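# Load two desk cartons into window seat, close lid

## Task

Move both cartons that sit on the desk into the window seat's storage space, then close the seat's lid completely. The lid drops shut whenever nothing props it up, so it must never drop unsupported beyond a small distance and must never be slammed. One robot or both may do the work. At the end, release everything and back the robots away. A robot that topples or is left leaning counts as a failure.

## Robot and tools

Robots: two identical Hello Robot Stretch 4 units, r1 and r2. Each has an omni-wheel base, a lift that rides up a mast, an arm that telescopes straight forward, a three-joint wrist (yaw, pitch, roll) and a two-finger gripper. Each carries four cameras: <name>_head_camera, <name>_head_left_camera, <name>_head_right_camera and <name>_wrist_camera. The robots are about 1.6 m tall, and the base rim lies within 0.23 m of the base origin.

Frames: each robot's base frame sits on the floor under its base centre, with x forward, y left and z up. hand_pose is expressed in this frame and marks a point between the open fingertips; treat the printed value as approximate. Odometry is the base frame as it was when the scene began, and its heading runs from -3.142 to 3.142 with left positive. Every robot reports only in its own frames, so you can judge where one robot is relative to the other only from images, lidar_m and wrist_depth_mm.

execute_actions: the argument actions is a list holding a single action, or an empty list to just read state and pictures. The action is an object keyed by "r1" and/or "r2". Per robot you may give:
- base: exactly one relative move, measured from where the base last reported itself. translate_m drives straight, forward positive, -2 to 2 m. strafe_m slides sideways, left positive, -2 to 2 m. rotate_rad spins in place, counter-clockwise (left) positive, -3.2 to 3.2 rad.
- joints: absolute joint targets by name, not offsets. lift_m 0 to 1.2 m; arm_m 0 to 0.55 m (extension); wrist_yaw_rad -1.134 to 4.276 (0 points forward, positive left, 3.14 tucked back, above 3.4 the arm may interfere); wrist_pitch_rad -1.117 to 4.259 (0 level, 1.57 pointing down); wrist_roll_rad -1.117 to 4.259 (0 keeps fingers level, positive turns clockwise viewed from behind); gripper_m -0.038 to 0.141 m, the fingertip gap, negative means fingers press together.
- pace: "slow", "default", "fast" or "max" (base up to 0.1/0.3/0.4/0.6 m/s and 1/2/3/4 rad/s; lower caps apply when lift_m is above 0.2).
- contact_limits: {"arm_m": value} from 0 (gentlest) to 0.75 (firmest), default 0.5.
- end_of_arm: "enable_torque" alone, to revive wrist or gripper motors that shut off.
All motions in one action begin together. A joint target past its range is clipped and reported; any other bad key or value rejects the entire call. Leaving something out does not cancel its earlier target. The optional cameras argument lists camera names, or "all"; [] returns no images. If a result reports a stop, remaining motion calls in that same reply are skipped.

wait: seconds from 0 to 10; commands nothing new and returns state and pictures. zoom_image: camera name plus region [x0, y0, x1, y1] in pixels from the image's top-left, no bigger than 504 by 504, on a full image from the latest result. finished_scene: pass the scene number to end it permanently; the goal must already hold.

Reading results: base_status and joint_status describe how each commanded motion ended: "done", "off_target" (resting short, may still push), "contact_stop_at_<key>" (hit something; lift, arm or wheels go slack), "limit_stop_at_<name>" (built-in limit), "time_out", "torque_fault" (wrist or gripper motor went limp until enable_torque). on_its_own lists uncommanded behaviour; there, "held at" is a target, not a position. lidar_m holds 12 distances in metres in 30-degree sectors, first straight ahead, counting counter-clockwise (4th left, 7th behind, 10th right); "-" means nothing seen or closer than 0.25 m; it sees other robots and table tops but may miss glass and thin legs. wrist_depth_mm is a 7 by 7 grid from the top left, 100 to 2000 mm. turned_by_wheels versus turned_by_imu differing by over about 0.1 rad signals a bump or slip. base_tilt gives forward and right lean in degrees, with a fixed offset up to about 1.5. motor_effort is percent of maximum, positive toward higher joint values, peak in brackets; wheel efforts positive mean turning right. Gripper status never proves a grasp; a firm squeeze shows as a clear gripper_m effort change.

Grasping: command gripper_m below the object's width; squeezing harder pulls it toward the wrist. If fingertips snag on a surface, raise the lift. To unfold at scene start, send lift_m 0.4 and wrist_yaw_rad 0 together. Self-collision stops are likely with pitch below -0.2 combined with roll below -0.4 or above 4.

Avoid: robots pressing into each other (once bases touch, any further drive is a hard press); driving or turning with over 1 kg held and arm_m above 0.2, especially fast; strong steady pushes with a high gripper; torque faults from pressing the gripper into things or holding over about 2 kg level; letting the lid drop freely or slam; dropping cartons. If two robots share a load, their travel can differ by about 3 cm per metre. Tilt over 6 degrees triggers limit_stop_at_tilt and slackens lift, arm and wheels.

Camera calibration gives, per camera, image size, intrinsics K, distortion D, and T_world_to_cam mapping that robot's base frame into the camera frame; expect small errors, larger for the wrist camera at long extension.

Each tool is called by a JSON object that holds its "name" and its "arguments", one argument or row to a line.

## Session

I'll start by looking at the scene.

{"name": "execute_actions", "arguments": {
  "actions": []
}}

Scene clock: 0.00 s.
r1.base_odometry: x=+0.000 y=+0.000 heading=+0.000 (m, m, rad; r1's odometry frame)
r1.turned_by_wheels: +0.000 (rad since the last result)
r1.turned_by_imu: +0.000 (rad since the last result)
r1.base_tilt: forward=+0.3 right=-0.7 (deg)
r1.lidar_m: 1.57 1.21 1.18 1.29 1.77 1.73 1.43 1.61 2.10 1.91 1.63 1.94
r1.base_status: not commanded
r1.joint_positions: lift_m=+0.244 arm_m=-0.001 wrist_yaw_rad=+3.091 wrist_pitch_rad=-0.013 wrist_roll_rad=+0.004 gripper_m=+0.057
r1.joint_status: not commanded
r1.motor_effort: lift_m=+19 arm_m=+0 wrist_yaw_rad=+1 wrist_pitch_rad=-8 wrist_roll_rad=+1 gripper_m=-3 wheel_0=+0 wheel_1=+0 wheel_2=+0 (%)
r1.hand_pose: x=-0.1136 y=+0.1020 z=+0.4261 quat_wxyz=(+0.025, +0.006, +0.002, +1.000) (m; r1's base frame)
r1.wrist_depth_mm: - 146 - - 1921 1661 1464 / - 145 - - 1921 1618 1464 / - 123 174 - 1863 1618 1464 / 104 137 213 - 1863 1618 1430 / 142 - - - 1921 1618 1464 / 1708 1808 1537 1756 216 1576 1464 / 1160 1160 1025 1060 1060 1042 1160
r2.base_odometry: x=+0.000 y=+0.000 heading=+0.000 (m, m, rad; r2's odometry frame)
r2.turned_by_wheels: +0.000 (rad since the last result)
r2.turned_by_imu: +0.000 (rad since the last result)
r2.base_tilt: forward=+1.2 right=+0.7 (deg)
r2.lidar_m: 1.52 1.65 1.35 1.36 2.23 2.10 1.47 1.32 1.34 1.38 1.24 1.25
r2.base_status: not commanded
r2.joint_positions: lift_m=+0.130 arm_m=-0.002 wrist_yaw_rad=+3.180 wrist_pitch_rad=+0.022 wrist_roll_rad=-0.003 gripper_m=+0.057
r2.joint_status: not commanded
r2.motor_effort: lift_m=+17 arm_m=+0 wrist_yaw_rad=+1 wrist_pitch_rad=-4 wrist_roll_rad=-2 gripper_m=-2 wheel_0=+0 wheel_1=+0 wheel_2=+0 (%)
r2.hand_pose: x=-0.1231 y=+0.0762 z=+0.3016 quat_wxyz=(-0.019, -0.011, -0.002, +1.000) (m; r2's base frame)
r2.wrist_depth_mm: - 136 137 - - - - / - - 136 - - - - / - 111 138 - - - - / 140 138 190 - - - - / 215 1921 - - - - 1756 / 216 1060 216 1098 200 1182 1182 / 217 279 759 109 768 723 768
pictures: r1_head_camera, r1_head_left_camera, r1_head_right_camera, r1_wrist_camera, r2_head_camera, r2_head_left_camera, r2_head_right_camera, r2_wrist_camera
Images, in order (width x height): r1_head_camera 420x560, r1_head_left_camera 420x672, r1_head_right_camera 420x672, r1_wrist_camera 616x392, r2_head_camera 420x560, r2_head_left_camera 420x672, r2_head_right_camera 420x672, r2_wrist_camera 616x392.

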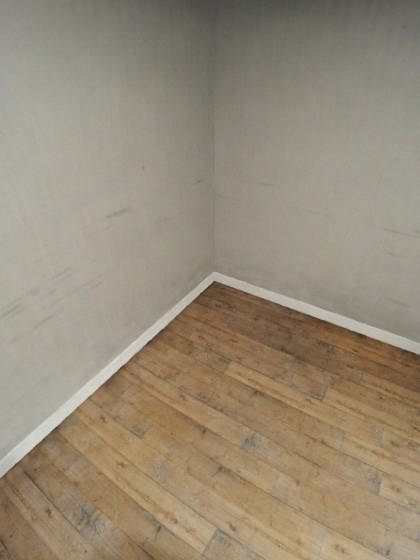

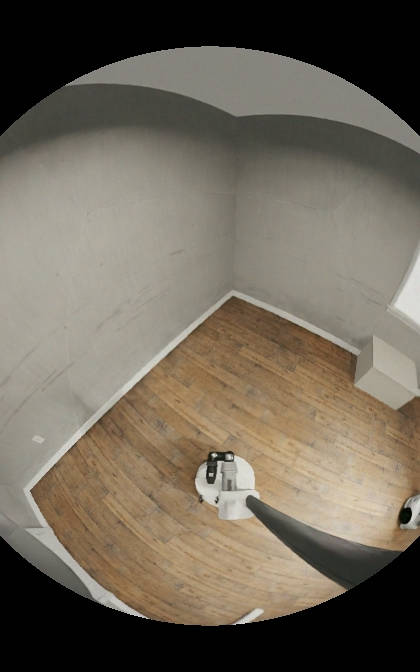

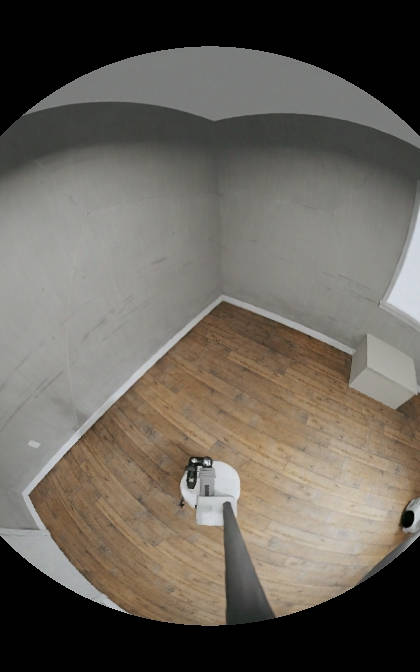

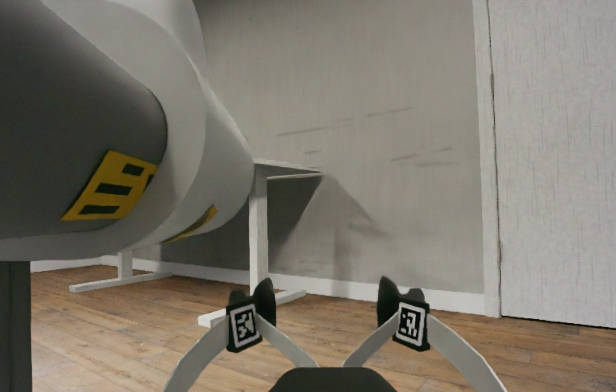

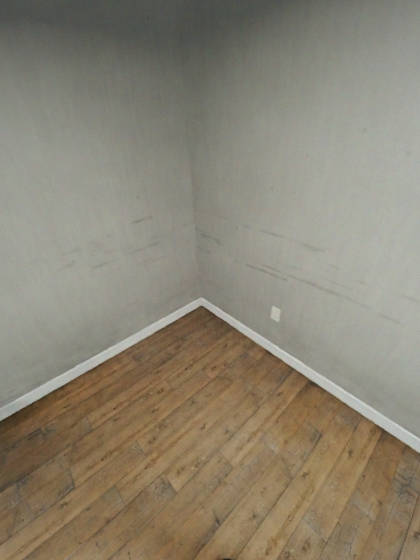

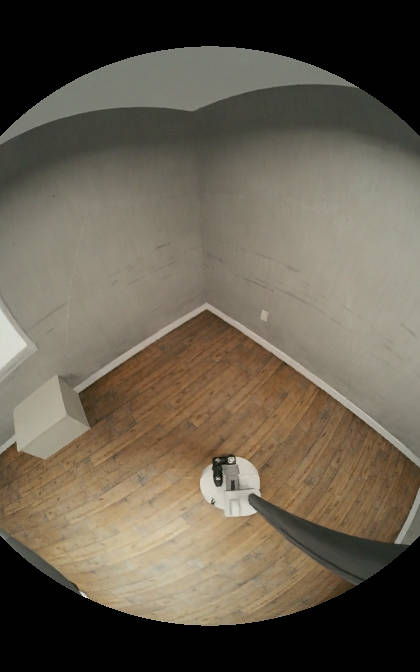

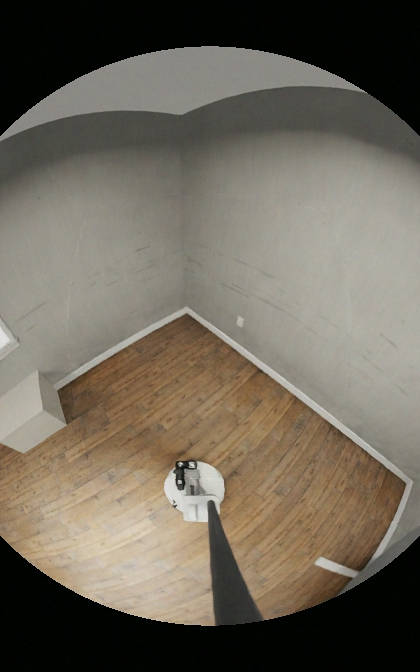

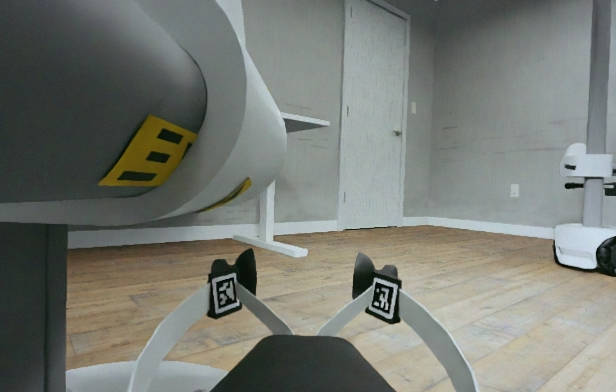

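{"name": "zoom_image", "arguments": {
  "camera": "r1_head_right_camera",
  "region": [300, 260, 420, 460]
}}

{"name": "zoom_image", "arguments": {
  "camera": "r2_head_left_camera",
  "region": [0, 280, 160, 500]
}}

Region (300, 260, 420, 460) of r1_head_right_camera's 420x672 image, scaled by 2.520, with more detail than that image has; it fills the left 302 columns of this view, and the rest is white.

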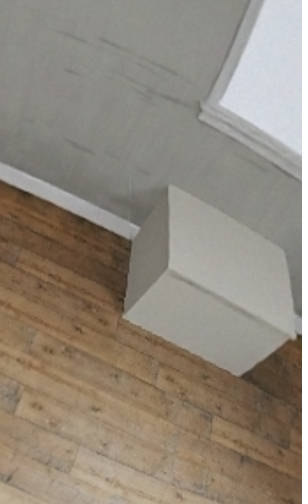

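Region (0, 280, 160, 500) of r2_head_left_camera's 420x672 image, scaled by 2.291, with more detail than that image has; it fills the left 367 columns of this view, and the rest is white.

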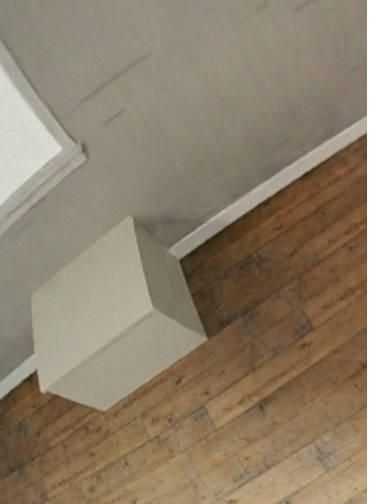

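{"name": "execute_actions", "arguments": {
  "actions": [
    {"r1": {"base": {"rotate_rad": -1.0}, "joints": {"lift_m": 0.4, "wrist_yaw_rad": 0}, "pace": "fast"}, "r2": {"base": {"rotate_rad": -2.6}, "joints": {"lift_m": 0.4, "wrist_yaw_rad": 0}, "pace": "fast"}}
  ]
}}

Scene clock: 4.83 s.
r1.base_odometry: x=+0.000 y=+0.000 heading=-1.000 (m, m, rad; r1's odometry frame)
r1.turned_by_wheels: -1.000 (rad since the last result)
r1.turned_by_imu: -1.002 (rad since the last result)
r1.base_tilt: forward=+0.3 right=-0.7 (deg)
r1.lidar_m: 1.63 1.94 1.50 1.21 1.19 1.31 1.76 1.74 1.43 1.70 2.05 1.81
r1.base_status: done
r1.joint_positions: lift_m=+0.400 arm_m=-0.001 wrist_yaw_rad=+0.000 wrist_pitch_rad=-0.013 wrist_roll_rad=+0.004 gripper_m=+0.057
r1.joint_status: all done
r1.motor_effort: lift_m=+22(23) arm_m=+0(0) wrist_yaw_rad=+0(4) wrist_pitch_rad=-9(10) wrist_roll_rad=+1(1) gripper_m=-4(2) wheel_0=+0(10) wheel_1=+0(8) wheel_2=+0(9) (%)
r1.hand_pose: x=+0.4585 y=-0.0873 z=+0.5817 quat_wxyz=(+1.000, +0.002, -0.006, +0.000) (m; r1's base frame)
r1.wrist_depth_mm: 1537 1661 1756 1863 - - - / 1537 1618 1756 1921 - - - / 1499 1618 1708 1863 - - - / 1464 1618 1708 1863 - - - / 1499 1576 1708 1808 1921 - - / 1499 1576 1661 1576 216 1618 - / 1464 1499 1308 1366 1397 1366 1464
r2.base_odometry: x=+0.000 y=+0.000 heading=-2.600 (m, m, rad; r2's odometry frame)
r2.turned_by_wheels: -2.600 (rad since the last result)
r2.turned_by_imu: -2.643 (rad since the last result)
r2.base_tilt: forward=+1.1 right=+0.7 (deg)
r2.lidar_m: 1.29 1.31 1.40 1.24 1.26 1.50 1.64 1.37 1.40 2.00 2.09 1.47
r2.base_status: done
r2.joint_positions: lift_m=+0.400 arm_m=-0.002 wrist_yaw_rad=+0.001 wrist_pitch_rad=+0.022 wrist_roll_rad=-0.003 gripper_m=+0.057
r2.joint_status: all done
r2.motor_effort: lift_m=+21(22) arm_m=+0(0) wrist_yaw_rad=+0(9) wrist_pitch_rad=-5(5) wrist_roll_rad=-1(0) gripper_m=-2(3) wheel_0=-1(7) wheel_1=-2(11) wheel_2=-3(11) (%)
r2.hand_pose: x=+0.4570 y=-0.0873 z=+0.5717 quat_wxyz=(+1.000, -0.001, +0.011, +0.000) (m; r2's base frame)
r2.wrist_depth_mm: 1661 1808 1921 1921 - - - / 1708 1808 1921 1983 - - - / 1756 1708 1863 1921 - - - / 1808 1863 1863 1921 - - - / 1756 1808 1863 - - - - / 1756 1808 216 1921 200 1756 - / 1229 1182 1281 108 1336 1255 1366
pictures: r1_head_camera, r1_head_left_camera, r1_head_right_camera, r1_wrist_camera, r2_head_camera, r2_head_left_camera, r2_head_right_camera, r2_wrist_camera
camera_calibration (this result's frames):
r1_wrist_camera: T_world_to_cam=[[0.0356091, -0.999064, -0.0245664, -0.0787388], [0.0480349, 0.0262647, -0.9985, 0.626998], [0.998211, 0.0343756, 0.0489252, -0.259512], [0, 0, 0, 1]] pos_world=[0.231734, -0.0862121, 0.63682]
r2_wrist_camera: T_world_to_cam=[[-0.0243387, -0.999665, 0.00879252, -0.0791933], [-0.043977, -0.00771599, -0.999003, 0.642182], [0.998736, -0.0247011, -0.0437745, -0.202611], [0, 0, 0, 1]] pos_world=[0.228669, -0.0792164, 0.633368]
Images, in order (width x height): r1_head_camera 420x560, r1_head_left_camera 420x672, r1_head_right_camera 420x672, r1_wrist_camera 616x392, r2_head_camera 420x560, r2_head_left_camera 420x672, r2_head_right_camera 420x672, r2_wrist_camera 616x392.

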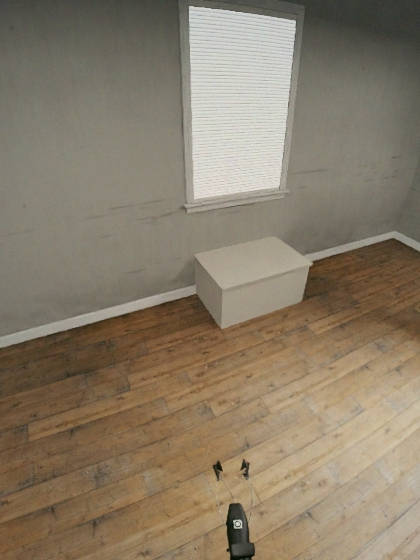

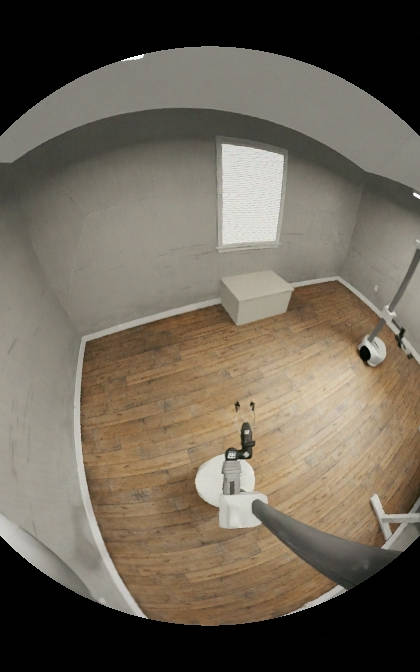

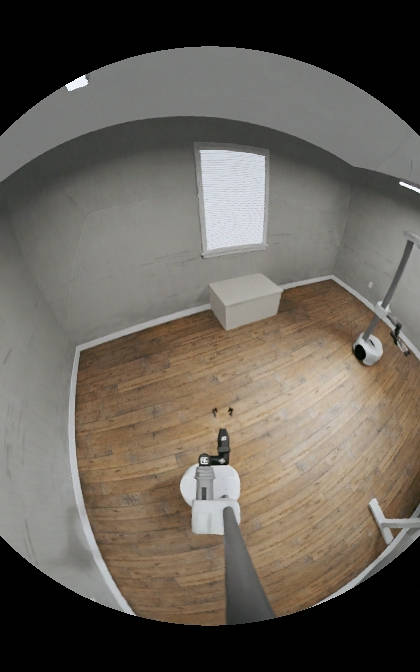

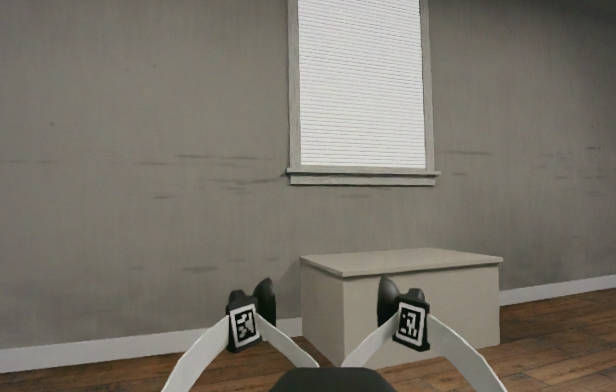

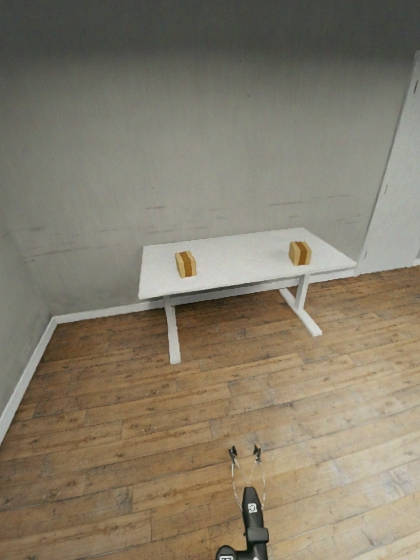

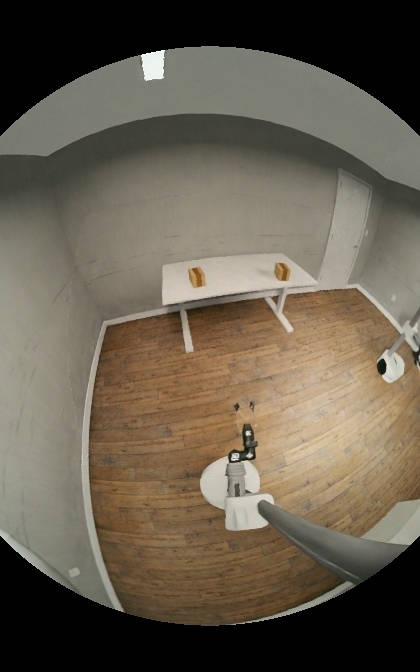

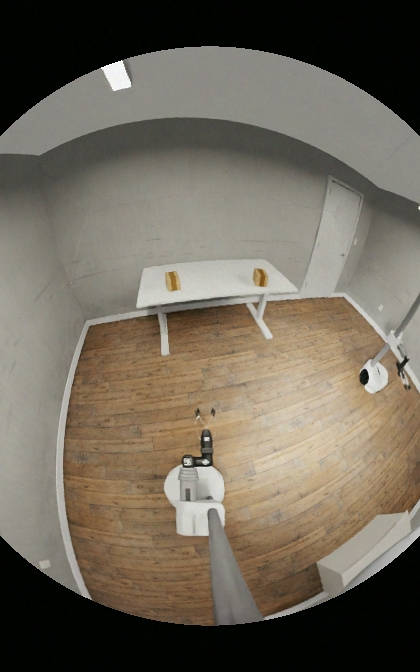

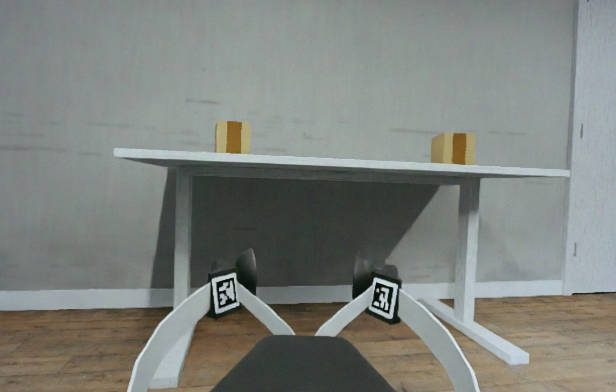

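{"name": "zoom_image", "arguments": {
  "camera": "r1_head_camera",
  "region": [170, 190, 340, 340]
}}

{"name": "zoom_image", "arguments": {
  "camera": "r1_wrist_camera",
  "region": [280, 220, 530, 392]
}}

{"name": "zoom_image", "arguments": {
  "camera": "r2_head_camera",
  "region": [120, 210, 370, 370]
}}

{"name": "zoom_image", "arguments": {
  "camera": "r2_wrist_camera",
  "region": [190, 100, 500, 200]
}}

Region (170, 190, 340, 340) of r1_head_camera's 420x560 image, scaled by 2.965, with more detail than that image has; it fills the top 445 rows of this view, and the rest is white.

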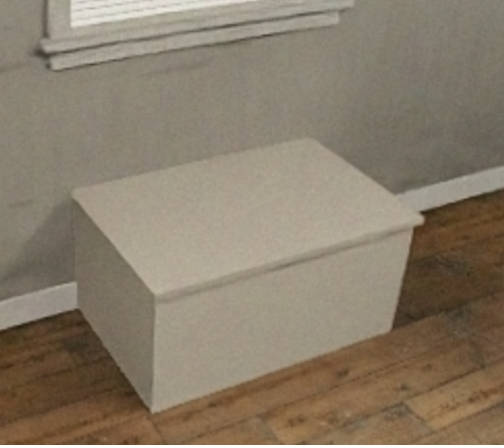

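Region (280, 220, 530, 392) of r1_wrist_camera's 616x392 image, scaled by 2.016; it fills the top 347 rows of this view, and the rest is white.

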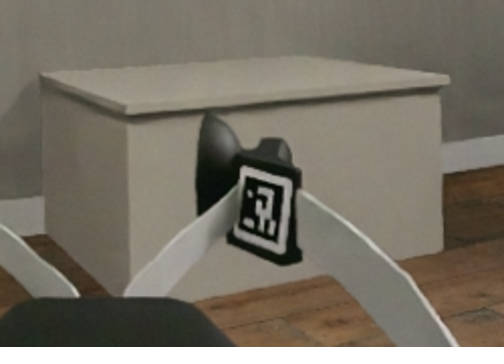

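Region (120, 210, 370, 370) of r2_head_camera's 420x560 image, scaled by 2.016, with more detail than that image has; it fills the top 323 rows of this view, and the rest is white.

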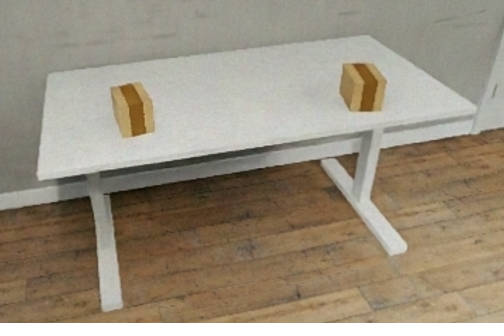

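Region (190, 100, 500, 200) of r2_wrist_camera's 616x392 image, scaled by 1.626; it fills the top 163 rows of this view, and the rest is white.

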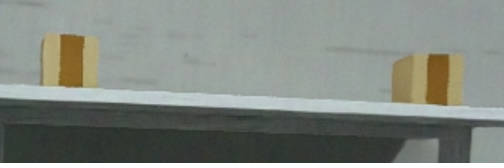

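{"name": "zoom_image", "arguments": {
  "camera": "r1_head_right_camera",
  "region": [330, 220, 420, 380]
}}

{"name": "zoom_image", "arguments": {
  "camera": "r1_head_left_camera",
  "region": [170, 380, 300, 540]
}}

Region (330, 220, 420, 380) of r1_head_right_camera's 420x672 image, scaled by 3.150, with more detail than that image has; it fills the left 284 columns of this view, and the rest is white.

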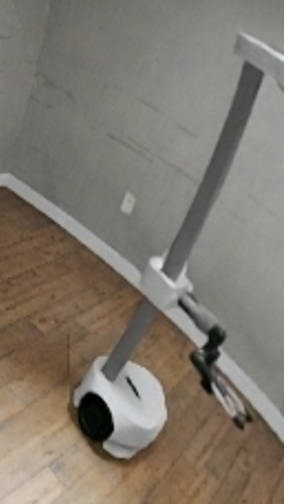

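Region (170, 380, 300, 540) of r1_head_left_camera's 420x672 image, scaled by 3.150, with more detail than that image has; it fills the left 410 columns of this view, and the rest is white.

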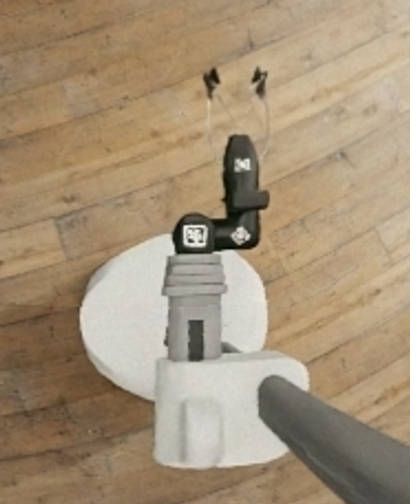

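{"name": "zoom_image", "arguments": {
  "camera": "r2_head_camera",
  "region": [160, 240, 220, 290]
}}

{"name": "zoom_image", "arguments": {
  "camera": "r2_head_camera",
  "region": [270, 230, 330, 280]
}}

Region (160, 240, 220, 290) of r2_head_camera's 420x560 image, scaled by 8.400, with more detail than that image has.

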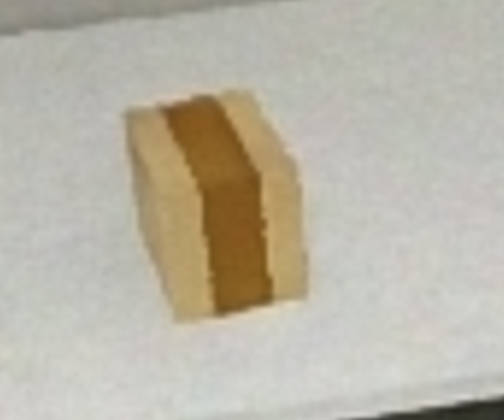

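Region (270, 230, 330, 280) of r2_head_camera's 420x560 image, scaled by 8.400, with more detail than that image has.

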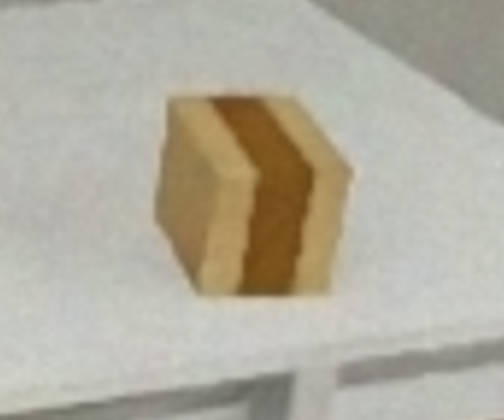

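{"name": "execute_actions", "arguments": {
  "actions": [
    {"r1": {"base": {"strafe_m": -0.19}, "joints": {"lift_m": 0.12, "arm_m": 0.1, "wrist_pitch_rad": -0.5, "gripper_m": 0.0}, "pace": "fast"}, "r2": {"base": {"rotate_rad": 0.188}, "joints": {"wrist_pitch_rad": 1.57, "gripper_m": 0.141, "lift_m": 0.6}, "pace": "fast"}}
  ],
  "cameras": ["r1_head_camera", "r1_wrist_camera", "r2_head_camera", "r2_wrist_camera"]
}}

Scene clock: 24.10 s.
r1.base_odometry: x=-0.160 y=-0.103 heading=-1.000 (m, m, rad; r1's odometry frame)
r1.turned_by_wheels: +0.000 (rad since the last result)
r1.turned_by_imu: +0.001 (rad since the last result)
r1.base_tilt: forward=+0.4 right=-0.7 (deg)
r1.lidar_m: 1.64 2.01 1.72 1.38 1.38 1.51 1.69 1.67 1.25 1.58 1.94 1.89
r1.base_status: done
r1.joint_positions: lift_m=+0.120 arm_m=+0.099 wrist_yaw_rad=+0.000 wrist_pitch_rad=-0.498 wrist_roll_rad=+0.004 gripper_m=+0.000
r1.joint_status: all done
r1.motor_effort: lift_m=+17(20) arm_m=+8(9) wrist_yaw_rad=+0(1) wrist_pitch_rad=-8(12) wrist_roll_rad=+2(2) gripper_m=-5(7) wheel_0=-1(11) wheel_1=+0(10) wheel_2=+1(2) (%)
r1.hand_pose: x=+0.5230 y=-0.0874 z=+0.4361 quat_wxyz=(+0.969, +0.002, -0.246, +0.001) (m; r1's base frame)
r1.wrist_depth_mm: - - - - - - - / 1921 - - - - - - / 1808 1921 - - - - - / 1661 1808 - - - - - / 1576 1708 1756 - - - - / 1499 1576 1708 206 - - - / 1397 1464 1537 182 1008 - -
r2.base_odometry: x=+0.000 y=+0.000 heading=-2.412 (m, m, rad; r2's odometry frame)
r2.turned_by_wheels: +0.188 (rad since the last result)
r2.turned_by_imu: +0.189 (rad since the last result)
r2.base_tilt: forward=+1.1 right=+0.6 (deg)
r2.lidar_m: 1.31 1.78 1.29 1.24 1.29 1.70 1.63 1.35 1.64 1.83 2.04 1.38
r2.base_status: done
r2.joint_positions: lift_m=+0.600 arm_m=-0.002 wrist_yaw_rad=+0.000 wrist_pitch_rad=+1.570 wrist_roll_rad=-0.003 gripper_m=+0.141
r2.joint_status: all done
r2.motor_effort: lift_m=+21(22) arm_m=+0(0) wrist_yaw_rad=+1(2) wrist_pitch_rad=+3(5) wrist_roll_rad=-1(1) gripper_m=+0(2) wheel_0=+1(7) wheel_1=+2(7) wheel_2=+2(9) (%)
r2.hand_pose: x=+0.1689 y=-0.0874 z=+0.4895 quat_wxyz=(+0.708, -0.001, +0.707, +0.001) (m; r2's base frame)
r2.wrist_depth_mm: 723 723 732 732 715 715 732 / 715 715 723 715 715 732 723 / 715 715 723 723 707 732 732 / 723 723 723 715 723 723 732 / 723 723 508 512 723 723 732 / 715 508 504 508 732 732 732 / 723 508 508 109 723 732 732
pictures: r1_head_camera, r1_wrist_camera, r2_head_camera, r2_wrist_camera
camera_calibration (this result's frames):
r1_wrist_camera: T_world_to_cam=[[0.0427573, -0.999071, -0.00532754, -0.0968168], [0.508035, 0.0263333, -0.860934, 0.17801], [0.860275, 0.0341046, 0.508689, -0.445133], [0, 0, 0, 1]] pos_world=[0.296641, -0.0862334, 0.379173]
r2_wrist_camera: T_world_to_cam=[[0.00798878, -0.999655, 0.0250337, -0.0990355], [-0.999748, -0.00745971, 0.0211568, 0.209424], [-0.0209628, -0.0251965, -0.999463, 0.721501], [0, 0, 0, 1]] pos_world=[0.225287, -0.0792598, 0.719161]
Images, in order (width x height): r1_head_camera 420x560, r1_wrist_camera 616x392, r2_head_camera 420x560, r2_wrist_camera 616x392.

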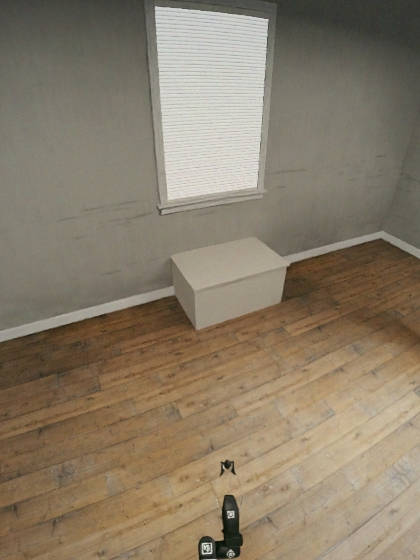

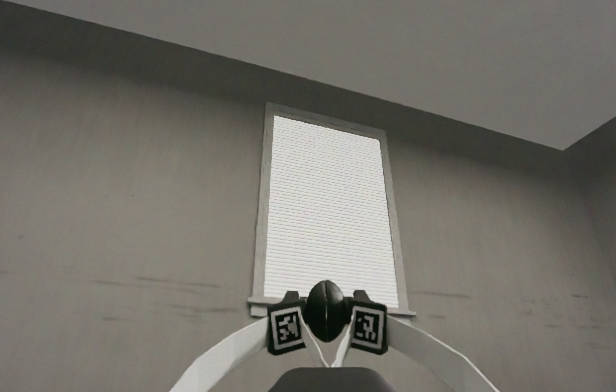

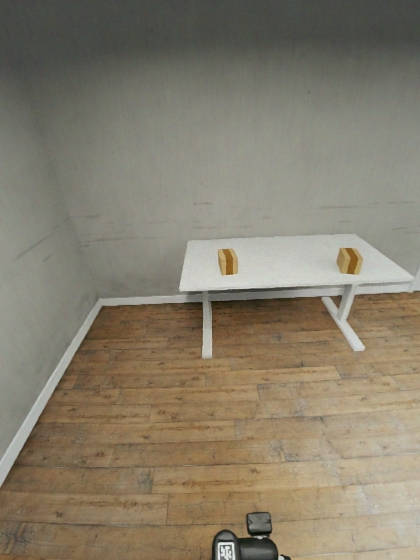

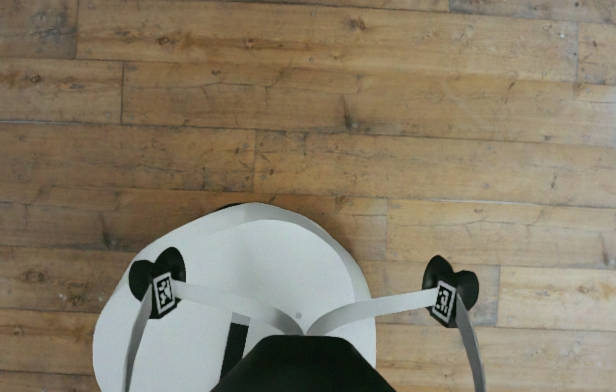

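{"name": "execute_actions", "arguments": {
  "actions": [
    {"r1": {"base": {"translate_m": 1.03}, "joints": {"lift_m": 0.07, "arm_m": 0.1, "wrist_pitch_rad": -0.35}, "pace": "fast"}, "r2": {"base": {"translate_m": 1.0}, "joints": {"lift_m": 1.0, "arm_m": 0.18}, "pace": "fast"}}
  ],
  "cameras": ["r1_head_camera", "r1_wrist_camera", "r2_head_camera", "r2_wrist_camera"]
}}

Scene clock: 31.20 s.
r1.base_odometry: x=+0.397 y=-0.969 heading=-1.000 (m, m, rad; r1's odometry frame)
r1.turned_by_wheels: +0.000 (rad since the last result)
r1.turned_by_imu: -0.003 (rad since the last result)
r1.base_tilt: forward=+0.3 right=-0.7 (deg)
r1.lidar_m: 0.61 1.05 1.17 1.77 1.74 1.92 2.68 1.95 2.09 3.04 2.76 0.71
r1.base_status: done
r1.joint_positions: lift_m=+0.070 arm_m=+0.099 wrist_yaw_rad=+0.000 wrist_pitch_rad=-0.348 wrist_roll_rad=+0.004 gripper_m=+0.000
r1.joint_status: all done
r1.motor_effort: lift_m=+17(17) arm_m=+8(7) wrist_yaw_rad=+0(1) wrist_pitch_rad=-8(7) wrist_roll_rad=+1(1) gripper_m=-5(6) wheel_0=-1(4) wheel_1=+1(6) wheel_2=+2(14) (%)
r1.hand_pose: x=+0.5407 y=-0.0874 z=+0.3467 quat_wxyz=(+0.985, +0.002, -0.173, +0.000) (m; r1's base frame)
r1.wrist_depth_mm: 854 931 1025 1160 1281 1464 1708 / 820 891 960 1060 1182 1366 1537 / 778 842 891 976 1098 1255 1430 / 750 798 866 946 1042 1138 1308 / 707 759 343 878 960 1078 1182 / 683 732 324 206 370 410 445 / 654 699 296 182 263 384 421
r2.base_odometry: x=-0.745 y=-0.667 heading=-2.412 (m, m, rad; r2's odometry frame)
r2.turned_by_wheels: +0.000 (rad since the last result)
r2.turned_by_imu: -0.006 (rad since the last result)
r2.base_tilt: forward=+1.1 right=+0.7 (deg)
r2.lidar_m: 0.30 0.33 1.30 1.23 1.30 1.75 2.65 2.17 2.14 1.30 0.45 0.33
r2.base_status: done
r2.joint_positions: lift_m=+1.000 arm_m=+0.179 wrist_yaw_rad=+0.000 wrist_pitch_rad=+1.570 wrist_roll_rad=-0.003 gripper_m=+0.141
r2.joint_status: all done
r2.motor_effort: lift_m=+21(22) arm_m=+8(10) wrist_yaw_rad=+1(0) wrist_pitch_rad=+2(2) wrist_roll_rad=-2(1) gripper_m=-1(1) wheel_0=-2(6) wheel_1=-1(6) wheel_2=+0(11) (%)
r2.hand_pose: x=+0.3497 y=-0.0874 z=+0.8895 quat_wxyz=(+0.707, -0.001, +0.707, +0.001) (m; r2's base frame)
r2.wrist_depth_mm: 397 394 394 277 278 399 402 / 394 394 394 278 279 399 404 / 394 394 397 279 399 399 399 / 399 397 394 399 399 397 404 / 399 399 399 399 397 402 397 / 1118 1138 917 917 1138 1118 1138 / 1118 1138 917 109 1138 1118 1160
pictures: r1_head_camera, r1_wrist_camera, r2_head_camera, r2_wrist_camera
camera_calibration (this result's frames):
r1_wrist_camera: T_world_to_cam=[[0.0413557, -0.999077, -0.0116214, -0.0951425], [0.373894, 0.0262611, -0.9271, 0.187532], [0.926549, 0.0339957, 0.374635, -0.40426], [0, 0, 0, 1]] pos_world=[0.308385, -0.0862364, 0.324206]
r2_wrist_camera: T_world_to_cam=[[0.00837866, -0.999652, 0.0250306, -0.110627], [-0.999737, -0.00783999, 0.0215417, 0.381352], [-0.0213379, -0.0252045, -0.999455, 1.12521], [0, 0, 0, 1]] pos_world=[0.406188, -0.0792382, 1.11915]
Images, in order (width x height): r1_head_camera 420x560, r1_wrist_camera 616x392, r2_head_camera 420x560, r2_wrist_camera 616x392.

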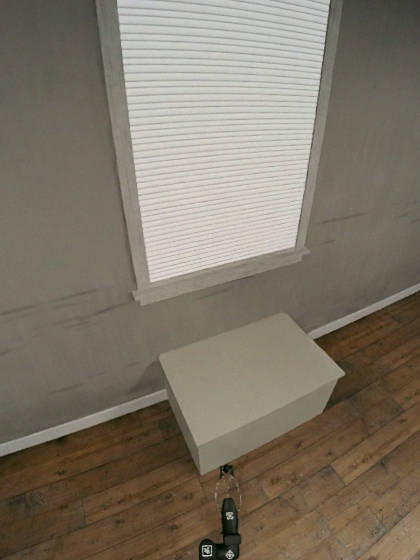

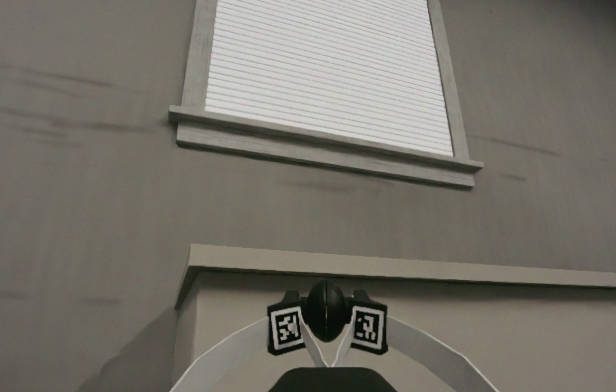

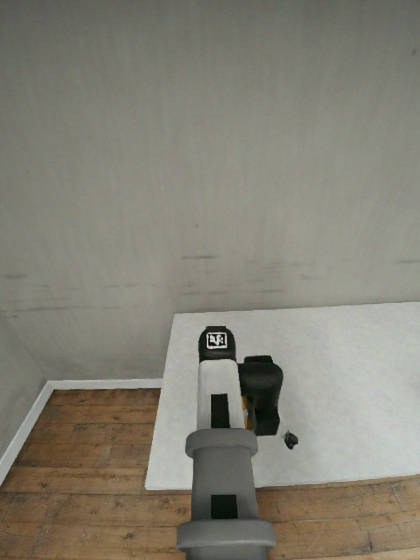

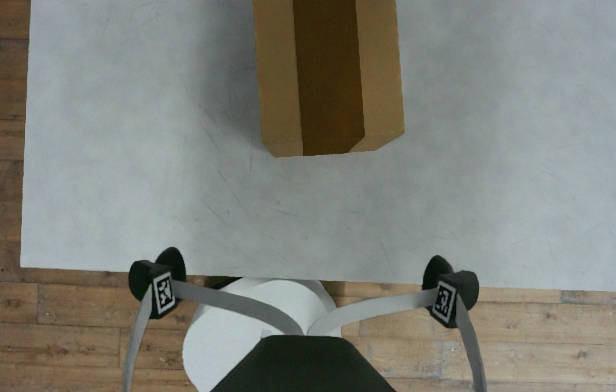

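{"name": "zoom_image", "arguments": {
  "camera": "r1_wrist_camera",
  "region": [150, 220, 460, 392]
}}

{"name": "zoom_image", "arguments": {
  "camera": "r1_head_camera",
  "region": [150, 380, 350, 520]
}}

Region (150, 220, 460, 392) of r1_wrist_camera's 616x392 image, scaled by 1.626.

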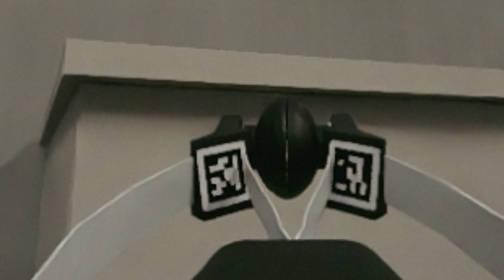

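Region (150, 380, 350, 520) of r1_head_camera's 420x560 image, scaled by 2.520, with more detail than that image has; it fills the top 353 rows of this view, and the rest is white.

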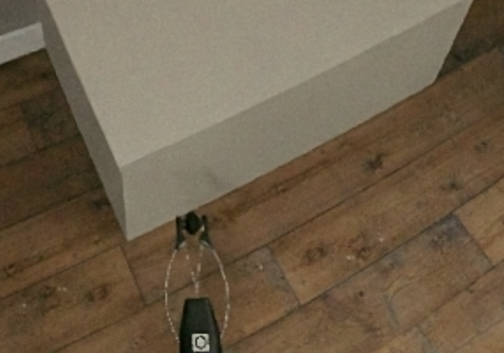

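{"name": "execute_actions", "arguments": {
  "actions": [
    {"r1": {"joints": {"arm_m": 0.22}, "contact_limits": {"arm_m": 0.1}, "pace": "default"}, "r2": {"base": {"strafe_m": -0.014}, "joints": {"lift_m": 0.92, "arm_m": 0.346, "wrist_roll_rad": -0.07}, "pace": "fast"}}
  ],
  "cameras": ["r1_head_camera", "r1_wrist_camera", "r2_head_right_camera", "r2_wrist_camera"]
}}

Scene clock: 36.87 s.
r1.base_odometry: x=+0.397 y=-0.969 heading=-1.000 (m, m, rad; r1's odometry frame)
r1.turned_by_wheels: +0.000 (rad since the last result)
r1.turned_by_imu: +0.000 (rad since the last result)
r1.base_tilt: forward=+0.3 right=-0.7 (deg)
r1.lidar_m: 0.62 1.05 1.18 1.78 1.74 1.91 2.71 1.94 2.07 3.02 2.73 0.72
r1.base_status: not commanded
r1.joint_positions: lift_m=+0.070 arm_m=+0.218 wrist_yaw_rad=-0.007 wrist_pitch_rad=-0.353 wrist_roll_rad=+0.004 gripper_m=+0.000
r1.joint_status: all done
r1.on_its_own: wrist_yaw_rad is at rest, and its effort (+21) is outside its rest range (-13 to +13)
r1.motor_effort: lift_m=+17(17) arm_m=+12(9) wrist_yaw_rad=+21(20) wrist_pitch_rad=+7(8) wrist_roll_rad=+2(2) gripper_m=-4(4) wheel_0=-1(1) wheel_1=+1(0) wheel_2=-4(4) (%)
r1.contact_limits: arm_m 0.1
r1.hand_pose: x=+0.6588 y=-0.0893 z=+0.3481 quat_wxyz=(+0.984, +0.001, -0.176, -0.003) (m; r1's base frame)
r1.wrist_depth_mm: 741 820 904 991 1118 1308 1537 / 715 768 831 931 1042 1229 1397 / 668 741 798 891 946 1098 1255 / 647 683 750 831 917 1025 1160 / 621 213 222 238 258 290 320 / 591 204 213 205 254 279 306 / 569 193 170 181 234 263 287
r2.base_odometry: x=-0.755 y=-0.656 heading=-2.412 (m, m, rad; r2's odometry frame)
r2.turned_by_wheels: +0.000 (rad since the last result)
r2.turned_by_imu: -0.002 (rad since the last result)
r2.base_tilt: forward=+1.1 right=+0.7 (deg)
r2.lidar_m: 0.29 0.32 1.30 1.26 1.29 1.78 2.65 2.18 2.14 1.30 0.46 0.32
r2.base_status: done
r2.joint_positions: lift_m=+0.920 arm_m=+0.345 wrist_yaw_rad=+0.000 wrist_pitch_rad=+1.570 wrist_roll_rad=-0.070 gripper_m=+0.141
r2.joint_status: all done
r2.motor_effort: lift_m=+15(20) arm_m=+8(8) wrist_yaw_rad=+0(2) wrist_pitch_rad=+1(0) wrist_roll_rad=-4(4) gripper_m=-1(1) wheel_0=+0(8) wheel_1=+0(7) wheel_2=+0(2) (%)
r2.hand_pose: x=+0.5157 y=-0.0874 z=+0.8100 quat_wxyz=(+0.707, -0.025, +0.706, +0.025) (m; r2's base frame)
r2.wrist_depth_mm: 312 314 315 317 317 317 319 / 315 315 315 317 319 317 319 / 314 317 198 198 315 320 319 / 317 317 198 198 200 319 319 / 315 314 198 198 200 319 320 / 315 314 199 198 199 319 319 / 317 317 198 109 319 319 319
pictures: r1_head_camera, r1_wrist_camera, r2_head_right_camera, r2_wrist_camera
camera_calibration (this result's frames):
r1_wrist_camera: T_world_to_cam=[[0.0344329, -0.999342, -0.0114161, -0.0974326], [0.378696, 0.0236175, -0.92522, 0.140627], [0.924881, 0.0275348, 0.379259, -0.515216], [0, 0, 0, 1]] pos_world=[0.426613, -0.0865034, 0.324399]
r2_wrist_camera: T_world_to_cam=[[0.0752942, -0.996846, 0.0250901, -0.144338], [-0.996969, -0.0747621, 0.0215093, 0.541764], [-0.0195657, -0.0266336, -0.999454, 1.04825], [0, 0, 0, 1]] pos_world=[0.571499, -0.0754609, 1.03965]
Images, in order (width x height): r1_head_camera 420x560, r1_wrist_camera 616x392, r2_head_right_camera 420x672, r2_wrist_camera 616x392.

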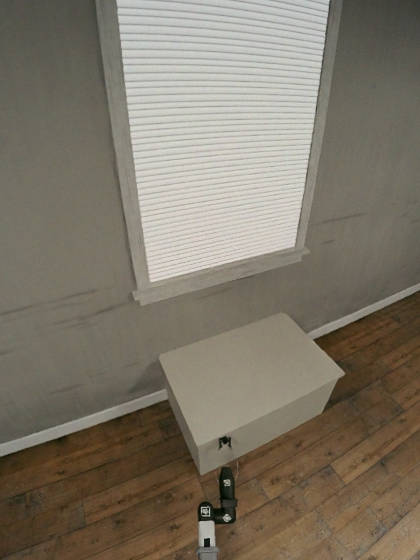

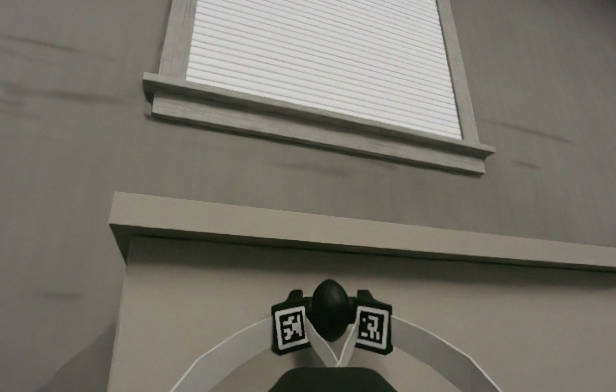

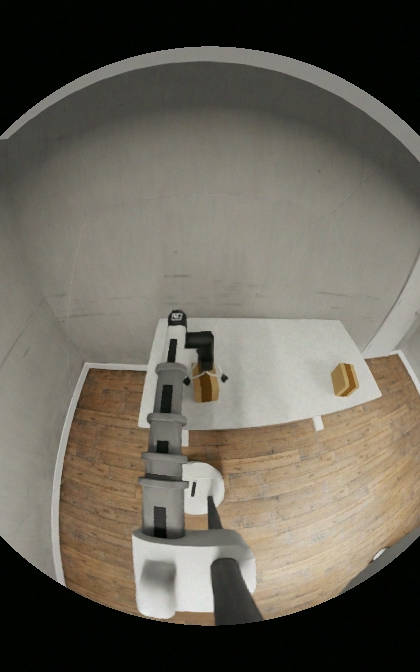

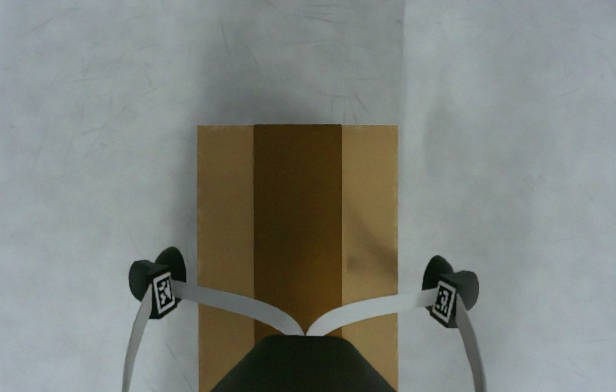

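{"name": "execute_actions", "arguments": {
  "actions": [
    {"r1": {"joints": {"arm_m": 0.213, "lift_m": 0.15}, "pace": "slow"}, "r2": {"joints": {"arm_m": 0.355, "gripper_m": 0.05}, "pace": "fast"}}
  ],
  "cameras": ["r1_head_camera", "r1_wrist_camera", "r2_head_right_camera", "r2_wrist_camera"]
}}

Scene clock: 41.13 s.
r1.base_odometry: x=+0.397 y=-0.969 heading=-1.000 (m, m, rad; r1's odometry frame)
r1.turned_by_wheels: +0.000 (rad since the last result)
r1.turned_by_imu: +0.001 (rad since the last result)
r1.base_tilt: forward=+0.3 right=-0.7 (deg)
r1.lidar_m: 0.60 1.04 1.17 1.77 1.75 1.91 2.70 1.94 2.08 3.02 2.74 0.72
r1.base_status: not commanded
r1.joint_positions: lift_m=+0.149 arm_m=+0.213 wrist_yaw_rad=-0.005 wrist_pitch_rad=-0.318 wrist_roll_rad=+0.003 gripper_m=+0.000
r1.joint_status: all done
r1.on_its_own: wrist_pitch_rad is at rest, and its effort (-93) is outside its rest range (-23 to +23)
r1.motor_effort: lift_m=+32(34) arm_m=-1(13) wrist_yaw_rad=+12(23) wrist_pitch_rad=-93(100) wrist_roll_rad=+2(3) gripper_m=-1(2) wheel_0=+1(1) wheel_1=+3(3) wheel_2=-6(7) (%)
r1.hand_pose: x=+0.6576 y=-0.0887 z=+0.4174 quat_wxyz=(+0.987, +0.001, -0.158, -0.002) (m; r1's base frame)
r1.wrist_depth_mm: 723 788 854 946 1060 1229 1397 / 691 741 809 891 1008 1138 1308 / 661 723 778 842 917 1060 1205 / 640 691 741 820 904 1008 1118 / 621 198 699 768 854 931 1042 / 591 442 315 211 236 327 353 / 574 196 200 186 209 264 289
r2.base_odometry: x=-0.755 y=-0.656 heading=-2.412 (m, m, rad; r2's odometry frame)
r2.turned_by_wheels: +0.000 (rad since the last result)
r2.turned_by_imu: -0.002 (rad since the last result)
r2.base_tilt: forward=+1.2 right=+0.7 (deg)
r2.lidar_m: 0.30 0.32 1.30 1.26 1.30 1.79 2.65 2.16 2.13 1.30 0.44 0.33
r2.base_status: not commanded
r2.joint_positions: lift_m=+0.920 arm_m=+0.354 wrist_yaw_rad=+0.000 wrist_pitch_rad=+1.570 wrist_roll_rad=-0.070 gripper_m=+0.050
r2.joint_status: all done
r2.motor_effort: lift_m=+15(15) arm_m=+8(8) wrist_yaw_rad=+1(0) wrist_pitch_rad=+2(1) wrist_roll_rad=+0(1) gripper_m=-19(20) wheel_0=+0(0) wheel_1=+0(0) wheel_2=+0(0) (%)
r2.hand_pose: x=+0.5246 y=-0.0874 z=+0.8100 quat_wxyz=(+0.707, -0.025, +0.706, +0.025) (m; r2's base frame)
r2.wrist_depth_mm: 314 315 315 317 315 317 317 / 315 315 317 315 317 317 320 / 315 315 179 181 315 320 317 / 315 315 181 180 181 320 319 / 315 315 180 180 181 319 320 / 317 183 180 181 181 317 320 / 317 317 181 108 181 320 320
pictures: r1_head_camera, r1_wrist_camera, r2_head_right_camera, r2_wrist_camera
camera_calibration (this result's frames):
r1_wrist_camera: T_world_to_cam=[[0.0363632, -0.999259, -0.0125899, -0.0967281], [0.346345, 0.024419, -0.937789, 0.231776], [0.937402, 0.0297406, 0.346976, -0.534928], [0, 0, 0, 1]] pos_world=[0.424686, -0.0864071, 0.401747]
r2_wrist_camera: T_world_to_cam=[[0.0751788, -0.996855, 0.025084, -0.144948], [-0.996976, -0.0746447, 0.0215904, 0.550637], [-0.0196501, -0.0266313, -0.999452, 1.04847], [0, 0, 0, 1]] pos_world=[0.580472, -0.0754675, 1.03964]
Images, in order (width x height): r1_head_camera 420x560, r1_wrist_camera 616x392, r2_head_right_camera 420x672, r2_wrist_camera 616x392.

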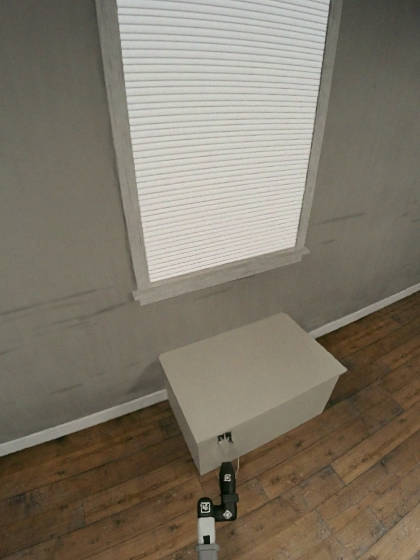

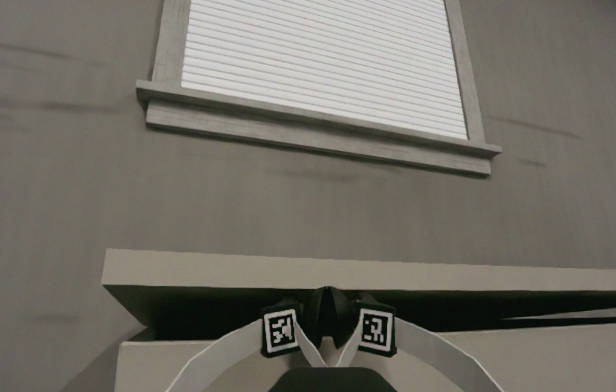

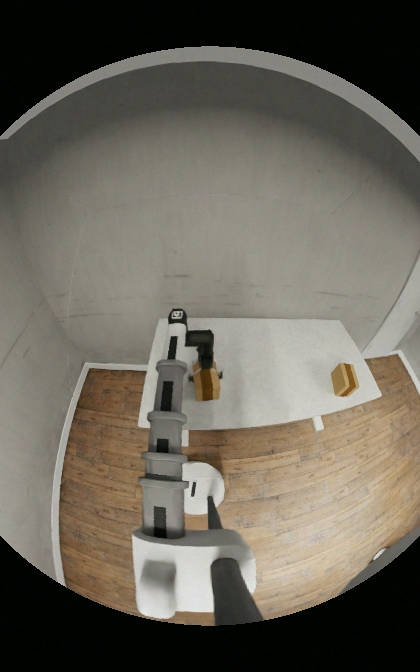

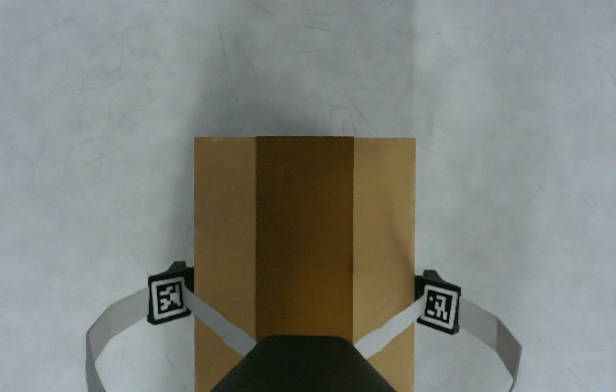

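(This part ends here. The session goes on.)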